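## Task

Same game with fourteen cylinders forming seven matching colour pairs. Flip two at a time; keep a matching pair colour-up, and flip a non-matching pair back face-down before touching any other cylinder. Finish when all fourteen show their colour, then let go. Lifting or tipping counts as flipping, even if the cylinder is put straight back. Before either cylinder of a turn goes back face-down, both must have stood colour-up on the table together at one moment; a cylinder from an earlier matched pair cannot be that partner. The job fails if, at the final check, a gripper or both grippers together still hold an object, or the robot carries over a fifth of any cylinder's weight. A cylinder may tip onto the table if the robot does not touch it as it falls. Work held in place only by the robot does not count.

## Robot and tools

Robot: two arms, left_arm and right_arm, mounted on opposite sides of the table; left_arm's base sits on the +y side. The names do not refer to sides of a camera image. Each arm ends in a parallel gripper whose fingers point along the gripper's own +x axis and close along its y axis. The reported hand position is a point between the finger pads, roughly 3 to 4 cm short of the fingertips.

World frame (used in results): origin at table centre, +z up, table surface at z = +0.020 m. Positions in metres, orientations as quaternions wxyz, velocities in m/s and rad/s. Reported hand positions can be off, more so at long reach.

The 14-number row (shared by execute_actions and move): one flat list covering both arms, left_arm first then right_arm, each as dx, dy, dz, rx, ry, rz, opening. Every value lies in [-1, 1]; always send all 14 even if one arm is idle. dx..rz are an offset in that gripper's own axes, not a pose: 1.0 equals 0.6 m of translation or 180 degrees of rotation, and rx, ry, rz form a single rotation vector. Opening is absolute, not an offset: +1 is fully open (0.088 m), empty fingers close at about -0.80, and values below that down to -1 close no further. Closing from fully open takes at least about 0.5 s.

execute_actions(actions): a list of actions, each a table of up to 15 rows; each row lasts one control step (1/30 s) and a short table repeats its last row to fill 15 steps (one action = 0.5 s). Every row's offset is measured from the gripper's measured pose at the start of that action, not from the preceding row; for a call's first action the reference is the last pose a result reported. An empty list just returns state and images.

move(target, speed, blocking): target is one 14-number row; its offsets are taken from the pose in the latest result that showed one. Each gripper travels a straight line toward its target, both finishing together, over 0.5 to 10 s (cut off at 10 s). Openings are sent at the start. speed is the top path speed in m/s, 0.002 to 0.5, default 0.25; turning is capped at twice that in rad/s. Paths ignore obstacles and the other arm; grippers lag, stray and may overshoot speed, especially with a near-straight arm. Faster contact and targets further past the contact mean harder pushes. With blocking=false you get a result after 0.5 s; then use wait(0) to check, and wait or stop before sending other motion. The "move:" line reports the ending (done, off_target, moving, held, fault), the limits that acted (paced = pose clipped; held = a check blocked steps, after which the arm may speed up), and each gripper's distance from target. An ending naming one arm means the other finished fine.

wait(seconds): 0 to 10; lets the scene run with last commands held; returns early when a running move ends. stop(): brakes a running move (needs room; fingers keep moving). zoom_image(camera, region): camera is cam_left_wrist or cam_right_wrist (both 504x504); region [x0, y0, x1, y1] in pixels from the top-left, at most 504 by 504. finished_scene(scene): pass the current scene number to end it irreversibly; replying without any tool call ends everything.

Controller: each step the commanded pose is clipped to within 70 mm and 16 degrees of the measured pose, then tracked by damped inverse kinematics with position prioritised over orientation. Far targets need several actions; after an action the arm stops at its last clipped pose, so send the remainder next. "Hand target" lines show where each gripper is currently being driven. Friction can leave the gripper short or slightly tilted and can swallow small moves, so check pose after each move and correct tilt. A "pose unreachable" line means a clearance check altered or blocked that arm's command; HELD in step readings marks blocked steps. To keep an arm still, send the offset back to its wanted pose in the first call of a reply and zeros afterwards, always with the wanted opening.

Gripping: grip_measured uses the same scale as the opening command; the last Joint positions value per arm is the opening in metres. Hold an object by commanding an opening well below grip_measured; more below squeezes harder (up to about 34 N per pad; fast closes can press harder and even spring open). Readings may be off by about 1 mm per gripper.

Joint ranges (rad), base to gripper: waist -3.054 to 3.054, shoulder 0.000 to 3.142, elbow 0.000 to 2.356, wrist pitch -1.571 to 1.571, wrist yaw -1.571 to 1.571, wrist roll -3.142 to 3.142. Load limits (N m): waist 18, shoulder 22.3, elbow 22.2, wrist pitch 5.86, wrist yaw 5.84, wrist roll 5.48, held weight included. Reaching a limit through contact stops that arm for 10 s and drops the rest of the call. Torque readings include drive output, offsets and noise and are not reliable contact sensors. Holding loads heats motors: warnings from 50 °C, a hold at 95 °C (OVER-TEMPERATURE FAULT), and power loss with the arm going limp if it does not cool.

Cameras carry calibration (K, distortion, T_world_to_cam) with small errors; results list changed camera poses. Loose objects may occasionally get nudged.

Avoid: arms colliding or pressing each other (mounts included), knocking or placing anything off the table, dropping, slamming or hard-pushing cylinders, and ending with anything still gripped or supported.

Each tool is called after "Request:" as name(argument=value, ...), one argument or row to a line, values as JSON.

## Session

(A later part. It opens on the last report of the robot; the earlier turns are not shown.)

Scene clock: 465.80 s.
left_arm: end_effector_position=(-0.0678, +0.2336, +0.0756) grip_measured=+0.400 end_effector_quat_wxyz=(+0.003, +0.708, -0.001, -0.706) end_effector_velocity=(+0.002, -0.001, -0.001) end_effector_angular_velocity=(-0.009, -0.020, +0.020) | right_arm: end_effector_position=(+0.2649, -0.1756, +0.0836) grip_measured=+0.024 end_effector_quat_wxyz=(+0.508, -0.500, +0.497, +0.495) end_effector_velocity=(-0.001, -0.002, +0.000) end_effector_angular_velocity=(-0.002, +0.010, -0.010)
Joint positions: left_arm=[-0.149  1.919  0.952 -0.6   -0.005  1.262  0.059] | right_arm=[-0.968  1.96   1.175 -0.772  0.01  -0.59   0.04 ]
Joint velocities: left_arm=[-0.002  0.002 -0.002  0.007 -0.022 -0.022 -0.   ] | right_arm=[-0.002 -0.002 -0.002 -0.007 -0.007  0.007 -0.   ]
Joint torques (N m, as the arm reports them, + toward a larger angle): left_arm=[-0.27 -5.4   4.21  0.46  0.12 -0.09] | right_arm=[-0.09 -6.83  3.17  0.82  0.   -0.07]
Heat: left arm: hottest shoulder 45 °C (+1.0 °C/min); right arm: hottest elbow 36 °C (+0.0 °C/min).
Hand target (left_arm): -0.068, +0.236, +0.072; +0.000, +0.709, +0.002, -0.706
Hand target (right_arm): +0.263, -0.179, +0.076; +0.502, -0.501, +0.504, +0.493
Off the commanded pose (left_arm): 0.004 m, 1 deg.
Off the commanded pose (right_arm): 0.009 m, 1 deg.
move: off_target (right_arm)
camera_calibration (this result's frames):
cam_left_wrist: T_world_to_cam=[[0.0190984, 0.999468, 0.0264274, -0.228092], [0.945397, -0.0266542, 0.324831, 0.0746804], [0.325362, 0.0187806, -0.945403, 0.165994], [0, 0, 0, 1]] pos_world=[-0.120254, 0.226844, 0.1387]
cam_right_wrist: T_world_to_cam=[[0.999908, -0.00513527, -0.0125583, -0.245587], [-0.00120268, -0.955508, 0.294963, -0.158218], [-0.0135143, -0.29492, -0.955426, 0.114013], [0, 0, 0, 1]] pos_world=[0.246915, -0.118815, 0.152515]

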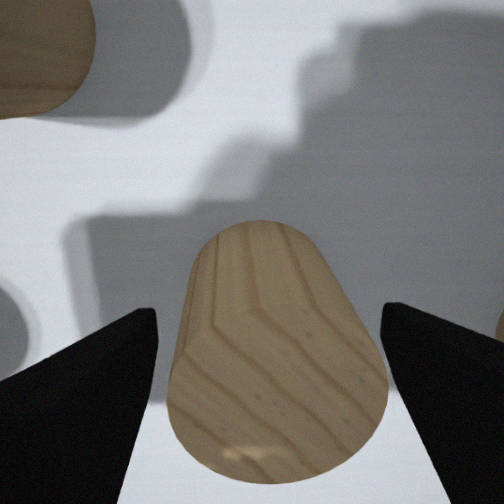

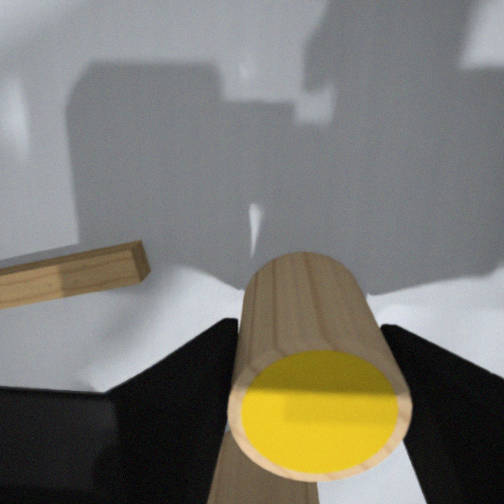

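Request:
execute_actions(
  actions=[
    [[0,0,0,0,0,0,0.4,0,0,0,0,0,0,0.5]],
    [[0,0,0,0,0,0,0.4,0,0,0,0,0,0,0.5]],
  ],
)

Request:
wait(
  seconds=1.5,
)

Request:
execute_actions(
  actions=[
    [[0,0,0,0,0,0,-0.3,0,0,0,0,0,0,0.5]],
    [[0,0,0,0,0,0,-0.3,0,0,0,0,0,0,0.5]],
  ],
)

Request:
move(
  target=[-0.13,0,0,0,0,0.004,-0.3,-0.13,0,0,0,-0.002,0,0.5],
  speed=0.2,
)

Request:
move(
  target=[-0.262,0.417,-0.172,0,0,0.504,-0.3,-0.233,0.382,0.097,0,-0.497,0,1],
  speed=0.3,
)

Scene clock: 470.37 s.
left_arm: end_effector_position=(-0.0678, +0.2336, +0.0753) grip_measured=+0.400 end_effector_quat_wxyz=(+0.003, +0.708, -0.001, -0.706) end_effector_velocity=(+0.000, +0.002, +0.000) end_effector_angular_velocity=(+0.009, +0.005, -0.005) | right_arm: end_effector_position=(+0.2650, -0.1754, +0.0835) grip_measured=+0.500 end_effector_quat_wxyz=(+0.509, -0.500, +0.496, +0.495) end_effector_velocity=(-0.004, -0.002, +0.001) end_effector_angular_velocity=(-0.002, +0.010, +0.010)
Joint positions: left_arm=[-0.149  1.919  0.952 -0.599 -0.005  1.262  0.059] | right_arm=[-0.968  1.96   1.175 -0.77   0.01  -0.59   0.063]
Joint velocities: left_arm=[ 0.002 -0.002 -0.002 -0.007  0.007  0.007 -0.   ] | right_arm=[ 0.002 -0.007 -0.007 -0.007 -0.007 -0.007 -0.   ]
Joint torques (N m, as the arm reports them, + toward a larger angle): left_arm=[-0.1  -6.05  4.6   0.23  0.04 -0.01] | right_arm=[ 0.1  -8.45  4.86  0.1  -0.03 -0.02]
Heat: left arm: hottest shoulder 44 °C (+0.0 °C/min); right arm: hottest elbow 35 °C (-1.0 °C/min).
Hand target (left_arm): -0.068, +0.234, +0.075; +0.003, +0.708, -0.001, -0.706
Hand target (right_arm): +0.265, -0.175, +0.083; +0.509, -0.500, +0.496, +0.495
Off the commanded pose (left_arm): 0.000 m, 0 deg.
Off the commanded pose (right_arm): 0.000 m, 0 deg.
Step readings (end_effector_position; steps 1 to 15: 1st action; 16 to 30: 2nd action):
0: left_arm (-0.0678, +0.2336, +0.0753) | right_arm (+0.2651, -0.1752, +0.0835)
1: left_arm (-0.0678, +0.2336, +0.0753) | right_arm (+0.2651, -0.1752, +0.0835)
2: left_arm (-0.0678, +0.2336, +0.0753) | right_arm (+0.2651, -0.1752, +0.0835)
4: left_arm (-0.0678, +0.2336, +0.0753) | right_arm (+0.2652, -0.1752, +0.0835)
8: left_arm (-0.0678, +0.2336, +0.0753) | right_arm (+0.2652, -0.1752, +0.0835)
15: left_arm (-0.0678, +0.2336, +0.0753) | right_arm (+0.2650, -0.1754, +0.0835)
16: left_arm (-0.0678, +0.2336, +0.0753) | right_arm (+0.2650, -0.1754, +0.0835)
17: left_arm (-0.0678, +0.2336, +0.0753) | right_arm (+0.2650, -0.1754, +0.0835)
19: left_arm (-0.0678, +0.2336, +0.0753) | right_arm (+0.2650, -0.1754, +0.0835)
23: left_arm (-0.0678, +0.2336, +0.0753) | right_arm (+0.2650, -0.1754, +0.0835)
30: end_effector_position above
camera_calibration (this result's frames):
cam_left_wrist: T_world_to_cam=[[0.0187172, 0.999476, 0.0264259, -0.228114], [0.945407, -0.0262931, 0.324829, 0.0746887], [0.325353, 0.0189034, -0.945404, 0.165695], [0, 0, 0, 1]] pos_world=[-0.120251, 0.226826, 0.138416]
cam_right_wrist: T_world_to_cam=[[0.999918, -0.00512, -0.0117034, -0.245818], [-0.00145624, -0.955879, 0.293758, -0.157869], [-0.0126911, -0.293717, -0.955808, 0.114035], [0, 0, 0, 1]] pos_world=[0.247015, -0.118668, 0.152494]

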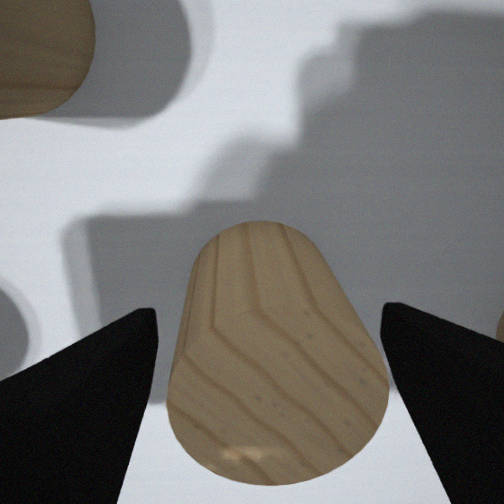

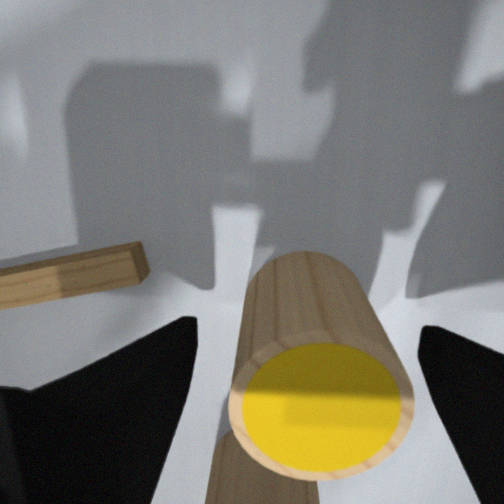

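Scene clock: 471.87 s.
left_arm: end_effector_position=(-0.0678, +0.2336, +0.0753) grip_measured=+0.400 end_effector_quat_wxyz=(+0.003, +0.708, -0.001, -0.706) end_effector_velocity=(+0.002, +0.004, +0.002) end_effector_angular_velocity=(+0.014, -0.012, +0.005) | right_arm: end_effector_position=(+0.2650, -0.1754, +0.0835) grip_measured=+0.500 end_effector_quat_wxyz=(+0.509, -0.500, +0.496, +0.495) end_effector_velocity=(-0.001, -0.002, +0.000) end_effector_angular_velocity=(-0.002, +0.010, +0.020)
Joint positions: left_arm=[-0.149  1.919  0.952 -0.599 -0.005  1.262  0.059] | right_arm=[-0.968  1.96   1.175 -0.77   0.01  -0.59   0.063]
Joint velocities: left_arm=[-0.002 -0.007 -0.002 -0.022 -0.007 -0.007 -0.   ] | right_arm=[-0.002 -0.002 -0.002 -0.007 -0.007 -0.022 -0.   ]
Joint torques (N m, as the arm reports them, + toward a larger angle): left_arm=[-0.06 -6.1   4.68  0.22  0.02  0.01] | right_arm=[ 0.05 -8.51  4.8   0.11 -0.03 -0.01]
Heat: left arm: hottest shoulder 44 °C (+0.0 °C/min); right arm: hottest elbow 35 °C (-1.0 °C/min).
Hand target (left_arm): -0.068, +0.234, +0.075; +0.003, +0.708, -0.001, -0.706
Hand target (right_arm): +0.265, -0.175, +0.083; +0.509, -0.500, +0.496, +0.495
Off the commanded pose (left_arm): 0.000 m, 0 deg.
Off the commanded pose (right_arm): 0.000 m, 0 deg.
wait: 1.50 s; at rest by 0.17 s
camera_calibration (this result's frames):
cam_left_wrist: T_world_to_cam=[[0.0187172, 0.999476, 0.0264259, -0.228114], [0.945407, -0.0262931, 0.324829, 0.0746887], [0.325353, 0.0189034, -0.945404, 0.165695], [0, 0, 0, 1]] pos_world=[-0.120251, 0.226826, 0.138416]
cam_right_wrist: T_world_to_cam=[[0.999918, -0.00512, -0.0117034, -0.245818], [-0.00145624, -0.955879, 0.293758, -0.157869], [-0.0126911, -0.293717, -0.955808, 0.114035], [0, 0, 0, 1]] pos_world=[0.247015, -0.118668, 0.152494]

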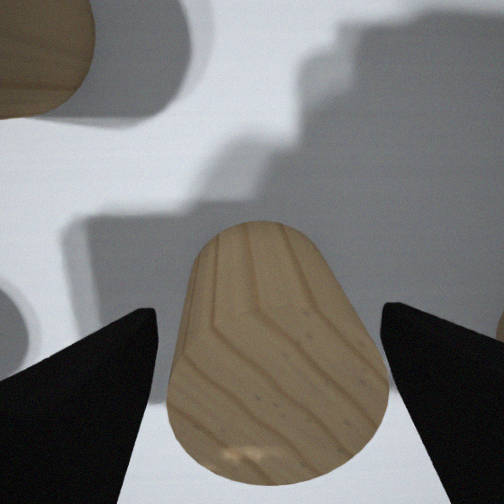

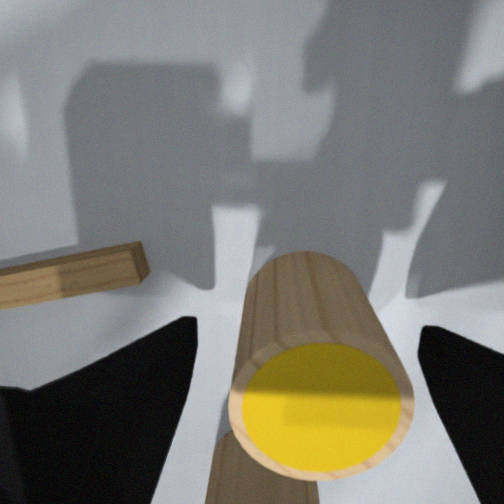

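Scene clock: 472.87 s.
left_arm: end_effector_position=(-0.0676, +0.2339, +0.0753) grip_measured=+0.034 end_effector_quat_wxyz=(+0.002, +0.709, -0.001, -0.705) end_effector_velocity=(+0.002, +0.006, -0.001) end_effector_angular_velocity=(+0.023, -0.015, +0.005) | right_arm: end_effector_position=(+0.2650, -0.1754, +0.0835) grip_measured=+0.500 end_effector_quat_wxyz=(+0.509, -0.500, +0.496, +0.495) end_effector_velocity=(-0.003, -0.001, +0.000) end_effector_angular_velocity=(-0.002, +0.010, +0.025)
Joint positions: left_arm=[-0.149  1.919  0.952 -0.6   -0.006  1.262  0.041] | right_arm=[-0.968  1.96   1.175 -0.77   0.01  -0.59   0.063]
Joint velocities: left_arm=[-0.002  0.002 -0.002 -0.022 -0.007 -0.007  0.   ] | right_arm=[ 0.002 -0.002 -0.002 -0.007 -0.007 -0.022  0.   ]
Joint torques (N m, as the arm reports them, + toward a larger angle): left_arm=[-0.02 -6.05  4.67  0.22  0.07  0.02] | right_arm=[ 0.08 -8.48  4.83  0.13 -0.03 -0.02]
Heat: left arm: hottest shoulder 44 °C (+0.0 °C/min); right arm: hottest elbow 35 °C (-1.0 °C/min).
Hand target (left_arm): -0.068, +0.234, +0.075; +0.002, +0.709, -0.001, -0.705
Hand target (right_arm): +0.265, -0.175, +0.083; +0.509, -0.500, +0.496, +0.495
Off the commanded pose (left_arm): 0.000 m, 0 deg.
Off the commanded pose (right_arm): 0.000 m, 0 deg.
Step readings (end_effector_position; steps 1 to 15: 1st action; 16 to 30: 2nd action):
0: left_arm (-0.0678, +0.2336, +0.0753) | right_arm (+0.2650, -0.1754, +0.0835)
1: left_arm (-0.0678, +0.2336, +0.0753) | right_arm (+0.2650, -0.1754, +0.0835)
2: left_arm (-0.0678, +0.2336, +0.0753) | right_arm (+0.2650, -0.1754, +0.0835)
4: left_arm (-0.0677, +0.2338, +0.0753) | right_arm (+0.2650, -0.1754, +0.0835)
8: left_arm (-0.0676, +0.2339, +0.0753) | right_arm (+0.2650, -0.1754, +0.0835)
15: left_arm (-0.0676, +0.2339, +0.0753) | right_arm (+0.2650, -0.1754, +0.0835)
16: left_arm (-0.0676, +0.2339, +0.0753) | right_arm (+0.2650, -0.1754, +0.0835)
17: left_arm (-0.0676, +0.2339, +0.0753) | right_arm (+0.2650, -0.1754, +0.0835)
19: left_arm (-0.0676, +0.2339, +0.0753) | right_arm (+0.2650, -0.1754, +0.0835)
23: left_arm (-0.0676, +0.2339, +0.0753) | right_arm (+0.2650, -0.1754, +0.0835)
30: end_effector_position above
camera_calibration (this result's frames):
cam_left_wrist: T_world_to_cam=[[0.0190746, 0.999432, 0.0277822, -0.228485], [0.945129, -0.0270885, 0.325573, 0.0746613], [0.326141, 0.0200476, -0.945109, 0.165402], [0, 0, 0, 1]] pos_world=[-0.12015, 0.227062, 0.138362]
cam_right_wrist: T_world_to_cam=[[0.999918, -0.00512, -0.0117034, -0.245818], [-0.00145624, -0.955879, 0.293758, -0.157869], [-0.0126911, -0.293717, -0.955808, 0.114035], [0, 0, 0, 1]] pos_world=[0.247015, -0.118668, 0.152494]

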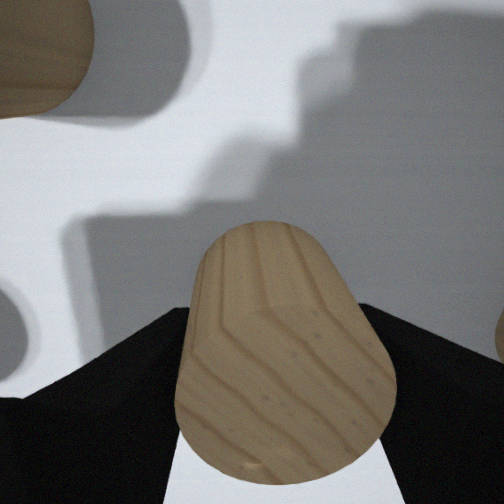

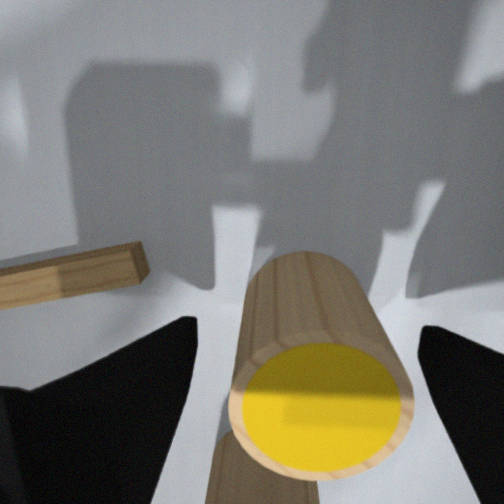

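Scene clock: 473.77 s.
left_arm: end_effector_position=(-0.0673, +0.2373, +0.1471) grip_measured=+0.034 end_effector_quat_wxyz=(-0.000, +0.709, +0.001, -0.705) end_effector_velocity=(+0.003, +0.002, +0.001) end_effector_angular_velocity=(+0.010, -0.026, +0.005) | right_arm: end_effector_position=(+0.2628, -0.1785, +0.1565) grip_measured=+0.500 end_effector_quat_wxyz=(+0.505, -0.501, +0.500, +0.494) end_effector_velocity=(-0.004, -0.001, +0.002) end_effector_angular_velocity=(+0.002, +0.025, +0.005)
Joint positions: left_arm=[-0.152  1.756  1.076 -0.896 -0.006  1.261  0.041] | right_arm=[-0.968  1.844  1.332 -1.053  0.01  -0.59   0.063]
Joint velocities: left_arm=[-0.002  0.002  0.007 -0.022 -0.022 -0.007 -0.   ] | right_arm=[-0.002 -0.002  0.007 -0.022 -0.022 -0.007  0.   ]
Joint torques (N m, as the arm reports them, + toward a larger angle): left_arm=[-0.28 -6.91  6.52 -0.02 -0.09 -0.11] | right_arm=[ 0.12 -8.88  6.81 -0.08 -0.15 -0.01]
Heat: left arm: hottest shoulder 44 °C (+0.0 °C/min); right arm: hottest shoulder 35 °C (-1.0 °C/min).
Hand target (left_arm): -0.069, +0.234, +0.153; +0.007, +0.709, -0.005, -0.706
Hand target (right_arm): +0.264, -0.176, +0.161; +0.510, -0.498, +0.495, +0.496
Off the commanded pose (left_arm): 0.007 m, 1 deg.
Off the commanded pose (right_arm): 0.006 m, 1 deg.
move: done
camera_calibration (this result's frames):
cam_left_wrist: T_world_to_cam=[[0.0197686, 0.999202, 0.0347195, -0.234796], [0.944391, -0.0300621, 0.327447, 0.051412], [0.32823, 0.0263156, -0.944231, 0.231606], [0, 0, 0, 1]] pos_world=[-0.119931, 0.230059, 0.210007]
cam_right_wrist: T_world_to_cam=[[0.999836, -0.00522716, -0.0173618, -0.241884], [0.000242548, -0.953602, 0.301071, -0.183486], [-0.01813, -0.301026, -0.953444, 0.182609], [0, 0, 0, 1]] pos_world=[0.2452, -0.121267, 0.22515]

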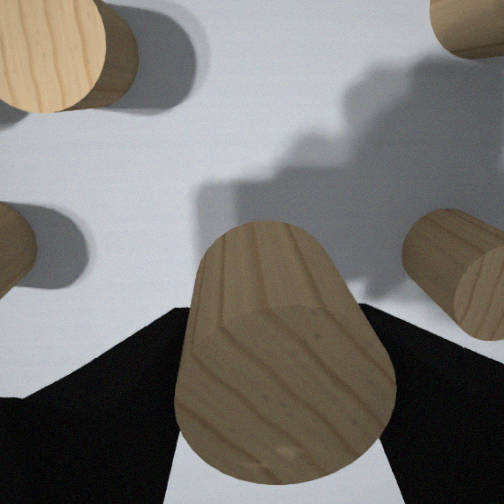

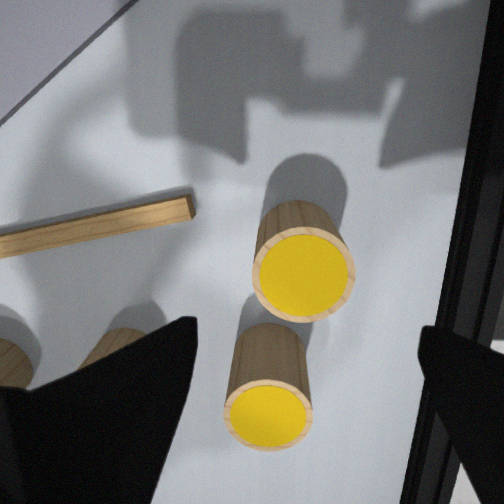

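Scene clock: 477.00 s.
left_arm: end_effector_position=(+0.0331, -0.0102, +0.3032) grip_measured=+0.033 end_effector_quat_wxyz=(+0.497, +0.502, -0.504, -0.497) end_effector_velocity=(+0.002, -0.001, -0.001) end_effector_angular_velocity=(-0.002, +0.022, +0.020) | right_arm: end_effector_position=(+0.0332, -0.1190, +0.3034) grip_measured=+1.000 end_effector_quat_wxyz=(+0.708, +0.009, +0.001, +0.706) end_effector_velocity=(+0.002, +0.001, -0.002) end_effector_angular_velocity=(-0.002, +0.007, -0.010)
Joint positions: left_arm=[0.188 1.935 1.024 0.913 0.033 1.584 0.041] | right_arm=[-0.159  1.105  0.354  0.762  0.212  0.011  0.088]
Joint velocities: left_arm=[-0.002  0.007  0.002  0.007 -0.022 -0.022 -0.   ] | right_arm=[-0.002  0.007 -0.002  0.007  0.007  0.007  0.   ]
Joint torques (N m, as the arm reports them, + toward a larger angle): left_arm=[ 0.28 -6.98  7.64  2.09  0.22 -0.01] | right_arm=[ 0.37 -2.78  4.78  1.95  0.13 -0.21]
Heat: left arm: hottest shoulder 44 °C (+0.0 °C/min); right arm: hottest shoulder 35 °C (-1.0 °C/min).
Hand target (left_arm): +0.034, -0.013, +0.306; +0.498, +0.499, -0.508, -0.495
Hand target (right_arm): +0.033, -0.120, +0.295; +0.708, -0.002, +0.004, +0.706
Off the commanded pose (left_arm): 0.004 m, 1 deg.
Off the commanded pose (right_arm): 0.010 m, 2 deg.
move: off_target (right_arm)
camera_calibration (this result's frames):
cam_left_wrist: T_world_to_cam=[[0.0349268, 0.0306159, -0.998921, 0.308061], [0.946781, 0.319008, 0.042881, -0.0122207], [0.319977, -0.947257, -0.0178447, 0.0620121], [0, 0, 0, 1]] pos_world=[-0.0190317, 0.0532084, 0.309359]
cam_right_wrist: T_world_to_cam=[[0.999617, 0.0265244, -0.00792479, -0.00851112], [0.0000873772, -0.289291, -0.957241, 0.28991], [-0.0276829, 0.956874, -0.289182, 0.284909], [0, 0, 0, 1]] pos_world=[0.0163696, -0.188528, 0.359837]

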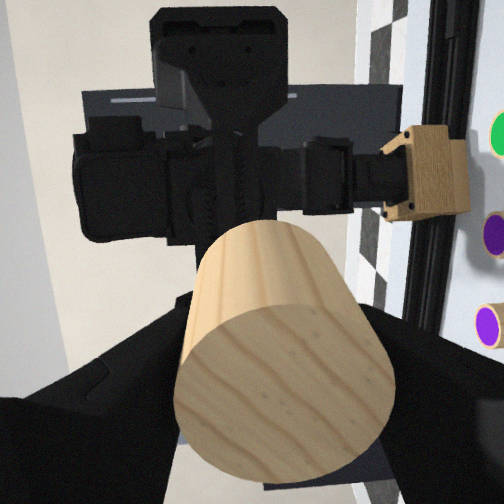

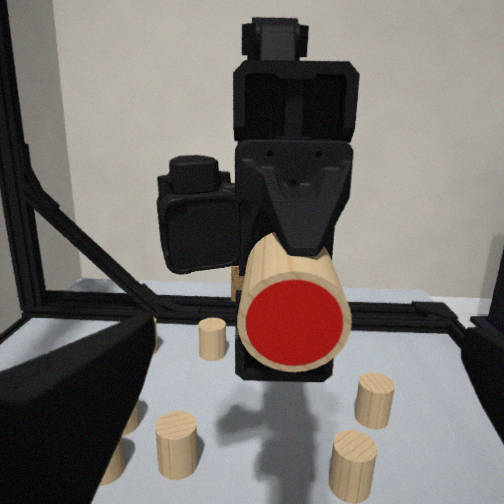

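Request:
execute_actions(
  actions=[],
)

Scene clock: 486.03 s.
left_arm: end_effector_position=(+0.0332, -0.0103, +0.3029) grip_measured=+0.032 end_effector_quat_wxyz=(+0.497, +0.502, -0.504, -0.497) end_effector_velocity=(+0.002, +0.001, -0.001) end_effector_angular_velocity=(+0.007, -0.007, +0.010) | right_arm: end_effector_position=(+0.0331, -0.1190, +0.3032) grip_measured=+1.000 end_effector_quat_wxyz=(+0.708, +0.009, +0.000, +0.706) end_effector_velocity=(+0.002, -0.001, -0.003) end_effector_angular_velocity=(-0.017, +0.004, -0.010)
Joint positions: left_arm=[0.188 1.937 1.024 0.914 0.033 1.584 0.041] | right_arm=[-0.158  1.106  0.354  0.764  0.213  0.01   0.088]
Joint velocities: left_arm=[ 0.002 -0.002 -0.002 -0.007 -0.007  0.007 -0.   ] | right_arm=[-0.002 -0.007 -0.002 -0.022  0.007  0.007  0.   ]
Joint torques (N m, as the arm reports them, + toward a larger angle): left_arm=[ 0.22 -6.95  7.68  2.13  0.18 -0.02] | right_arm=[ 0.32 -2.73  4.82  1.96  0.11 -0.16]
Heat: left arm: hottest shoulder 44 °C (+1.0 °C/min); right arm: hottest elbow 35 °C (-1.0 °C/min).
Hand target (left_arm): +0.034, -0.013, +0.306; +0.498, +0.499, -0.508, -0.495
Hand target (right_arm): +0.033, -0.120, +0.295; +0.708, -0.002, +0.004, +0.706
Off the commanded pose (left_arm): 0.004 m, 1 deg.
Off the commanded pose (right_arm): 0.010 m, 2 deg.
camera_calibration (this result's frames):
cam_left_wrist: T_world_to_cam=[[0.0349268, 0.0306159, -0.998921, 0.307807], [0.946781, 0.319008, 0.042881, -0.0121626], [0.319977, -0.947257, -0.0178447, 0.0618521], [0, 0, 0, 1]] pos_world=[-0.0190267, 0.0530461, 0.3091]
cam_right_wrist: T_world_to_cam=[[0.99962, 0.02652, -0.00754795, -0.00855846], [0.000447019, -0.289293, -0.957241, 0.289656], [-0.0275696, 0.956873, -0.289195, 0.284858], [0, 0, 0, 1]] pos_world=[0.0162792, -0.188551, 0.359586]

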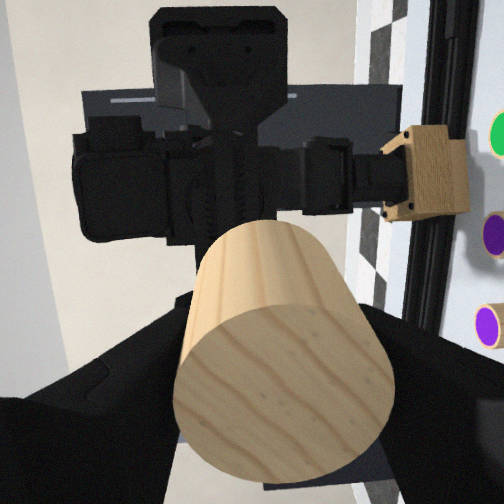

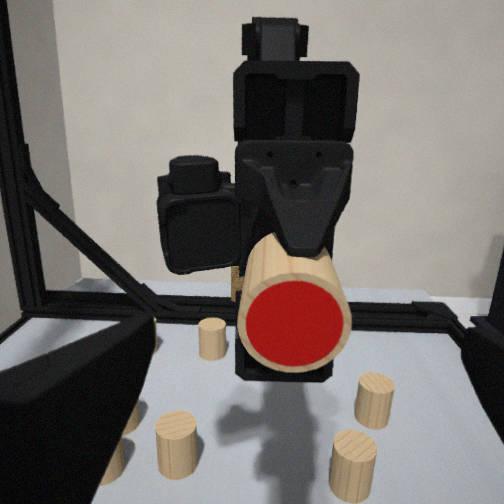

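Request:
move(
  target=[0,0,0,0,0,0,-0.3,0.094,0.003,-0.007,-0.006,0.002,0,1],
  speed=0.13,
)

Scene clock: 487.90 s.
left_arm: end_effector_position=(+0.0332, -0.0104, +0.3029) grip_measured=+0.032 end_effector_quat_wxyz=(+0.497, +0.502, -0.504, -0.497) end_effector_velocity=(-0.000, +0.002, -0.004) end_effector_angular_velocity=(+0.022, -0.007, +0.005) | right_arm: end_effector_position=(+0.0312, -0.0659, +0.2981) grip_measured=+1.000 end_effector_quat_wxyz=(+0.708, +0.001, -0.001, +0.706) end_effector_velocity=(-0.000, +0.002, -0.001) end_effector_angular_velocity=(-0.007, -0.023, +0.005)
Joint positions: left_arm=[0.188 1.937 1.024 0.914 0.033 1.584 0.041] | right_arm=[-0.196  1.385  0.508  0.879  0.175 -0.001  0.088]
Joint velocities: left_arm=[-0.002 -0.007 -0.007 -0.022 -0.007  0.007  0.   ] | right_arm=[-0.002  0.007  0.007 -0.007 -0.007 -0.022  0.   ]
Joint torques (N m, as the arm reports them, + toward a larger angle): left_arm=[-0.04 -7.65  6.27  1.77  0.04 -0.03] | right_arm=[-0.13 -4.26  7.49  1.94 -0.06 -0.17]
Heat: left arm: hottest shoulder 44 °C (+1.0 °C/min); right arm: hottest elbow 35 °C (-1.0 °C/min).
Hand target (left_arm): +0.033, -0.010, +0.303; +0.497, +0.502, -0.504, -0.497
Hand target (right_arm): +0.031, -0.063, +0.300; +0.708, -0.000, -0.004, +0.706
Off the commanded pose (left_arm): 0.000 m, 0 deg.
Off the commanded pose (right_arm): 0.004 m, 0 deg.
move: done
camera_calibration (this result's frames):
cam_left_wrist: T_world_to_cam=[[0.0349268, 0.0306159, -0.998921, 0.307774], [0.946781, 0.319008, 0.042881, -0.0121338], [0.319977, -0.947257, -0.0178447, 0.0617615], [0, 0, 0, 1]] pos_world=[-0.0190238, 0.0529521, 0.309064]
cam_right_wrist: T_world_to_cam=[[0.999646, 0.0260514, 0.00533529, -0.0119527], [0.0128658, -0.298226, -0.954409, 0.298377], [-0.0232725, 0.95414, -0.298455, 0.235007], [0, 0, 0, 1]] pos_world=[0.0135788, -0.134934, 0.354977]

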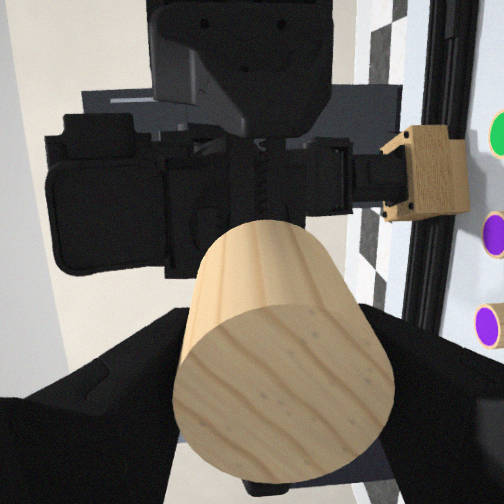

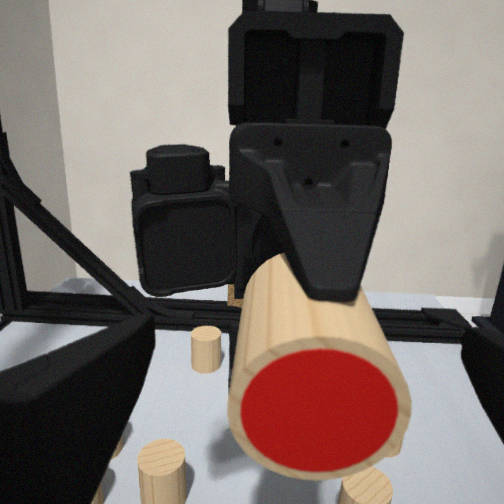

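Request:
execute_actions(
  actions=[
    [[0,0,0,0,0,0,-0.3,0,0,0,0,0,0,-0.3]],
    [[0,0,0,0,0,0,-0.3,0,0,0,0,0,0,-0.3]],
    [[0,0,0,0,0,0,1,0,0,0,0,0,0,-0.3]],
  ],
)

Request:
move(
  target=[-0.1,0,0,0,0,0,1,0,0,0,0,0,0,-0.3],
)

Request:
move(
  target=[-0.255,-0.238,-0.217,0,0,-0.497,0.5,-0.07,-0.385,-0.225,0,0.5,0,-0.3],
  speed=0.3,
)

Scene clock: 493.90 s.
left_arm: end_effector_position=(+0.0332, -0.0103, +0.3027) grip_measured=+1.000 end_effector_quat_wxyz=(+0.496, +0.502, -0.504, -0.497) end_effector_velocity=(-0.000, +0.001, -0.002) end_effector_angular_velocity=(+0.017, +0.037, +0.005) | right_arm: end_effector_position=(+0.0312, -0.0656, +0.2981) grip_measured=+0.024 end_effector_quat_wxyz=(+0.708, +0.001, -0.001, +0.706) end_effector_velocity=(-0.000, -0.001, -0.005) end_effector_angular_velocity=(-0.022, +0.004, +0.005)
Joint positions: left_arm=[0.188 1.937 1.024 0.914 0.033 1.584 0.088] | right_arm=[-0.196  1.386  0.509  0.88   0.175 -0.001  0.04 ]
Joint velocities: left_arm=[-0.002 -0.007 -0.002 -0.022 -0.007 -0.037  0.   ] | right_arm=[-0.002 -0.002 -0.002 -0.022 -0.007  0.007 -0.   ]
Joint torques (N m, as the arm reports them, + toward a larger angle): left_arm=[-0.16 -7.75  6.37  1.73 -0.01 -0.05] | right_arm=[ 0.02 -5.27  6.18  1.85  0.01  0.  ]
Heat: left arm: hottest shoulder 44 °C (+1.0 °C/min); right arm: hottest elbow 35 °C (+0.0 °C/min).
Hand target (left_arm): +0.033, -0.010, +0.303; +0.496, +0.502, -0.504, -0.497
Hand target (right_arm): +0.031, -0.066, +0.298; +0.708, +0.001, -0.001, +0.706
Off the commanded pose (left_arm): 0.000 m, 0 deg.
Off the commanded pose (right_arm): 0.000 m, 0 deg.
Step readings (end_effector_position; steps 1 to 15: 1st action; 16 to 30: 2nd action; 31 to 45: 3rd action):
0: left_arm (+0.0332, -0.0103, +0.3027) | right_arm (+0.0312, -0.0657, +0.2980)
1: left_arm (+0.0332, -0.0103, +0.3027) | right_arm (+0.0312, -0.0657, +0.2980)
2: left_arm (+0.0332, -0.0103, +0.3027) | right_arm (+0.0313, -0.0657, +0.2980)
4: left_arm (+0.0332, -0.0103, +0.3027) | right_arm (+0.0312, -0.0657, +0.2980)
8: left_arm (+0.0332, -0.0103, +0.3027) | right_arm (+0.0312, -0.0657, +0.2980)
15: left_arm (+0.0332, -0.0103, +0.3027) | right_arm (+0.0312, -0.0656, +0.2981)
16: left_arm (+0.0332, -0.0103, +0.3027) | right_arm (+0.0312, -0.0656, +0.2981)
17: left_arm (+0.0332, -0.0103, +0.3027) | right_arm (+0.0312, -0.0656, +0.2981)
19: left_arm (+0.0332, -0.0103, +0.3027) | right_arm (+0.0312, -0.0656, +0.2981)
23: left_arm (+0.0332, -0.0103, +0.3027) | right_arm (+0.0312, -0.0656, +0.2981)
30: left_arm (+0.0332, -0.0103, +0.3027) | right_arm (+0.0312, -0.0656, +0.2981)
31: left_arm (+0.0332, -0.0103, +0.3027) | right_arm (+0.0312, -0.0656, +0.2981)
32: left_arm (+0.0332, -0.0103, +0.3027) | right_arm (+0.0312, -0.0656, +0.2981)
34: left_arm (+0.0332, -0.0103, +0.3027) | right_arm (+0.0312, -0.0657, +0.2980)
38: left_arm (+0.0332, -0.0103, +0.3027) | right_arm (+0.0312, -0.0656, +0.2981)
45: end_effector_position above
camera_calibration (this result's frames):
cam_left_wrist: T_world_to_cam=[[0.034915, 0.0309968, -0.998909, 0.307615], [0.946782, 0.318992, 0.0429915, -0.012178], [0.319977, -0.94725, -0.0182096, 0.0619265], [0, 0, 0, 1]] pos_world=[-0.0190255, 0.0530095, 0.30893]
cam_right_wrist: T_world_to_cam=[[0.999644, 0.0260505, 0.00571747, -0.0121086], [0.0132304, -0.298227, -0.954403, 0.298465], [-0.0231576, 0.95414, -0.298465, 0.234673], [0, 0, 0, 1]] pos_world=[0.01359, -0.134585, 0.354967]

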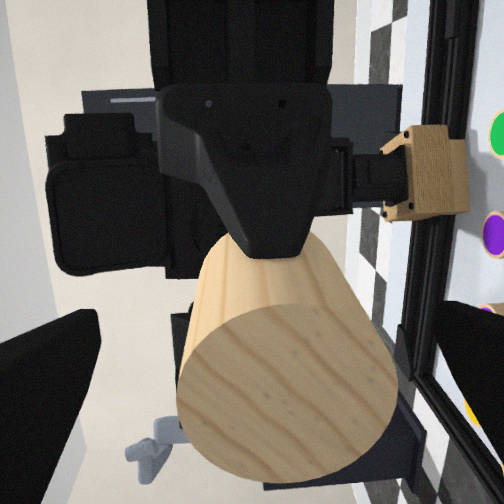

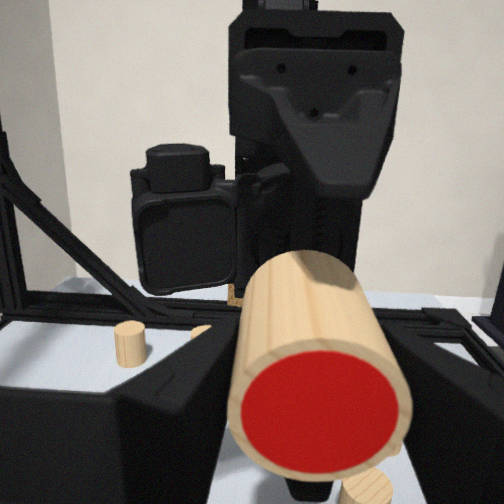

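Scene clock: 494.80 s.
left_arm: end_effector_position=(+0.0325, +0.0472, +0.2989) grip_measured=+1.000 end_effector_quat_wxyz=(+0.495, +0.505, -0.501, -0.499) end_effector_velocity=(-0.002, +0.003, -0.001) end_effector_angular_velocity=(+0.007, -0.022, -0.010) | right_arm: end_effector_position=(+0.0312, -0.0657, +0.2980) grip_measured=+0.024 end_effector_quat_wxyz=(+0.708, +0.000, -0.001, +0.706) end_effector_velocity=(-0.000, +0.000, -0.007) end_effector_angular_velocity=(-0.027, -0.027, +0.015)
Joint positions: left_arm=[0.19  1.759 0.771 0.98  0.033 1.584 0.088] | right_arm=[-0.196  1.386  0.509  0.88   0.175 -0.001  0.04 ]
Joint velocities: left_arm=[-0.002 -0.012 -0.012 -0.007  0.007  0.022  0.   ] | right_arm=[-0.007  0.002 -0.002 -0.022 -0.022 -0.022 -0.   ]
Joint torques (N m, as the arm reports them, + toward a larger angle): left_arm=[ 0.22 -7.5   5.46  2.01  0.16 -0.05] | right_arm=[ 0.05 -5.31  6.15  1.84  0.02  0.  ]
Heat: left arm: hottest shoulder 44 °C (+0.0 °C/min); right arm: hottest elbow 35 °C (+0.0 °C/min).
Hand target (left_arm): +0.033, +0.050, +0.303; +0.496, +0.502, -0.504, -0.497
Hand target (right_arm): +0.031, -0.066, +0.298; +0.708, +0.000, -0.001, +0.706
Off the commanded pose (left_arm): 0.005 m, 1 deg.
Off the commanded pose (right_arm): 0.000 m, 0 deg.
move: done
camera_calibration (this result's frames):
cam_left_wrist: T_world_to_cam=[[0.0345157, 0.0409771, -0.998564, 0.301524], [0.946064, 0.320718, 0.045862, -0.0306192], [0.322137, -0.946288, -0.0276972, 0.119272], [0, 0, 0, 1]] pos_world=[-0.0198613, 0.11033, 0.305798]
cam_right_wrist: T_world_to_cam=[[0.999644, 0.0260527, 0.00577289, -0.0121324], [0.0132927, -0.298585, -0.95429, 0.298236], [-0.0231381, 0.954027, -0.298825, 0.234778], [0, 0, 0, 1]] pos_world=[0.013596, -0.13462, 0.354832]

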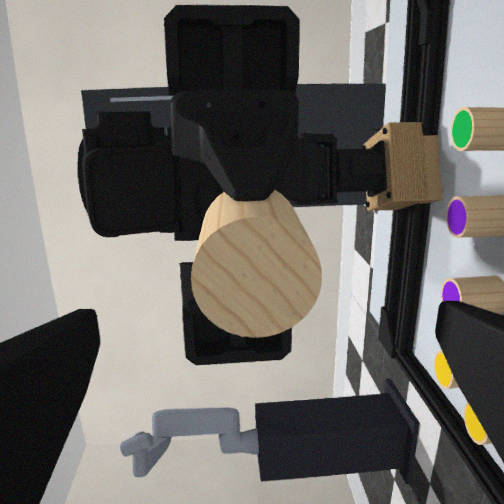

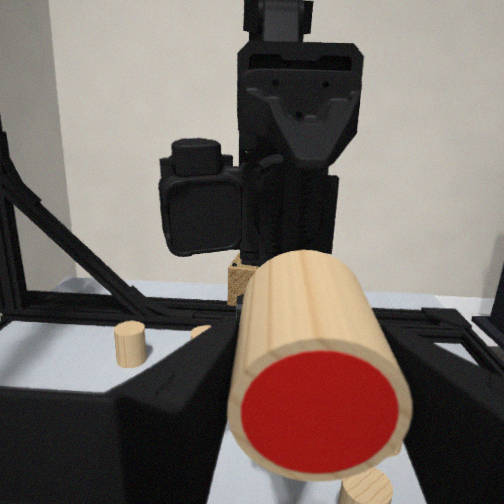

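Scene clock: 498.00 s.
left_arm: end_effector_position=(+0.1617, +0.2024, +0.1596) grip_measured=+0.500 end_effector_quat_wxyz=(+0.005, +0.710, +0.001, -0.704) end_effector_velocity=(-0.006, +0.005, -0.003) end_effector_angular_velocity=(+0.026, +0.020, -0.000) | right_arm: end_effector_position=(+0.2613, -0.1090, +0.1680) grip_measured=+0.024 end_effector_quat_wxyz=(+0.509, -0.497, +0.498, +0.495) end_effector_velocity=(-0.002, -0.004, -0.002) end_effector_angular_velocity=(-0.020, +0.019, +0.005)
Joint positions: left_arm=[ 0.571  1.906  1.324 -0.98  -0.004  1.976  0.063] | right_arm=[-0.866  2.048  1.662 -1.171  0.008 -0.482  0.04 ]
Joint velocities: left_arm=[-0.007  0.002 -0.007 -0.022  0.007 -0.007 -0.   ] | right_arm=[-0.002  0.007  0.002 -0.022 -0.007 -0.007  0.   ]
Joint torques (N m, as the arm reports them, + toward a larger angle): left_arm=[ 0.15 -6.09  6.79 -0.04 -0.15  0.12] | right_arm=[-0.09 -8.32  7.23 -0.08  0.08 -0.24]
Heat: left arm: hottest shoulder 44 °C (+0.0 °C/min); right arm: hottest elbow 36 °C (+1.0 °C/min).
Hand target (left_arm): +0.164, +0.201, +0.159; +0.003, +0.712, +0.002, -0.703
Hand target (right_arm): +0.263, -0.108, +0.165; +0.506, -0.501, +0.499, +0.494
Off the commanded pose (left_arm): 0.003 m, 1 deg.
Off the commanded pose (right_arm): 0.005 m, 1 deg.
move: done
camera_calibration (this result's frames):
cam_left_wrist: T_world_to_cam=[[0.012883, 0.999585, 0.0257572, -0.202456], [0.944317, -0.0206326, 0.32839, -0.172052], [0.328786, 0.0200923, -0.944191, 0.170279], [0, 0, 0, 1]] pos_world=[0.109095, 0.195401, 0.222491]
cam_right_wrist: T_world_to_cam=[[0.999836, -0.0100024, -0.0151105, -0.240717], [-0.00515582, -0.95642, 0.291949, -0.118004], [-0.0173722, -0.291823, -0.956315, 0.215809], [0, 0, 0, 1]] pos_world=[0.243818, -0.0522915, 0.237195]

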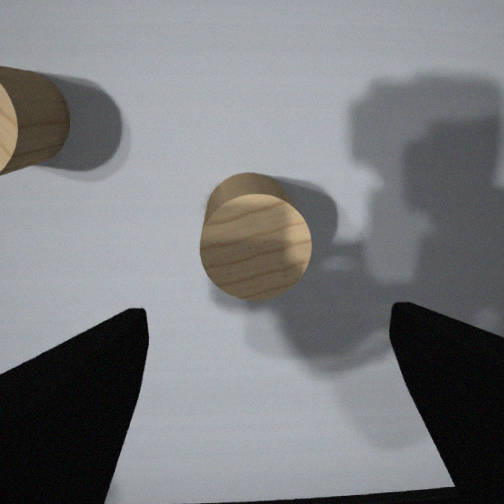

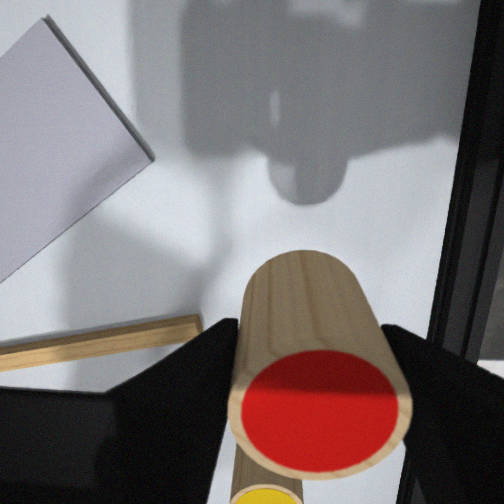

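Request:
move(
  target=[0.142,-0.001,0,0,0,-0.002,0.5,0.149,0,-0.001,0,0.004,0,-0.3],
  speed=0.09,
)

Scene clock: 500.77 s.
left_arm: end_effector_position=(+0.1625, +0.2009, +0.0781) grip_measured=+0.500 end_effector_quat_wxyz=(+0.006, +0.710, -0.000, -0.704) end_effector_velocity=(-0.003, +0.003, -0.001) end_effector_angular_velocity=(+0.008, +0.012, -0.010) | right_arm: end_effector_position=(+0.2639, -0.1050, +0.0874) grip_measured=+0.024 end_effector_quat_wxyz=(+0.514, -0.497, +0.494, +0.495) end_effector_velocity=(+0.003, +0.000, +0.002) end_effector_angular_velocity=(+0.008, -0.012, -0.025)
Joint positions: left_arm=[ 0.571  2.056  1.177 -0.68  -0.005  1.976  0.063] | right_arm=[-0.866  2.145  1.478 -0.878  0.011 -0.483  0.04 ]
Joint velocities: left_arm=[-0.002 -0.002 -0.007 -0.007  0.007  0.007 -0.   ] | right_arm=[-0.002 -0.007 -0.002  0.007  0.007  0.022  0.   ]
Joint torques (N m, as the arm reports them, + toward a larger angle): left_arm=[ 0.17 -6.4   4.49  0.39 -0.04  0.09] | right_arm=[ 0.02 -8.51  3.79  0.42  0.08  0.  ]
Heat: left arm: hottest shoulder 44 °C (+0.0 °C/min); right arm: hottest elbow 36 °C (+0.0 °C/min).
Hand target (left_arm): +0.163, +0.203, +0.074; +0.003, +0.710, +0.003, -0.704
Hand target (right_arm): +0.262, -0.109, +0.079; +0.506, -0.501, +0.501, +0.492
Off the commanded pose (left_arm): 0.004 m, 1 deg.
Off the commanded pose (right_arm): 0.010 m, 1 deg.
move: off_target (right_arm)
camera_calibration (this result's frames):
cam_left_wrist: T_world_to_cam=[[0.0128404, 0.99965, 0.0231377, -0.198624], [0.943798, -0.0197595, 0.329932, -0.146222], [0.330274, 0.0176009, -0.943721, 0.0933102], [0, 0, 0, 1]] pos_world=[0.109736, 0.194023, 0.140898]
cam_right_wrist: T_world_to_cam=[[0.999928, -0.00957359, -0.00720467, -0.245193], [-0.00714181, -0.959042, 0.283174, -0.0896253], [-0.00962057, -0.283103, -0.959041, 0.139061], [0, 0, 0, 1]] pos_world=[0.245873, -0.0489334, 0.156978]

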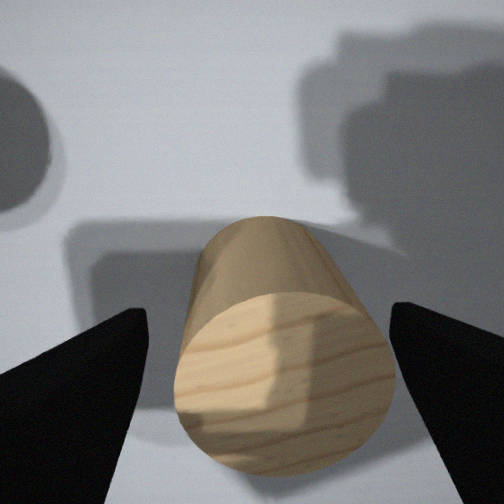

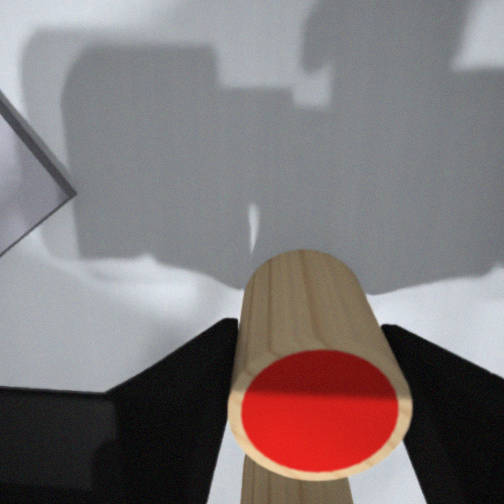

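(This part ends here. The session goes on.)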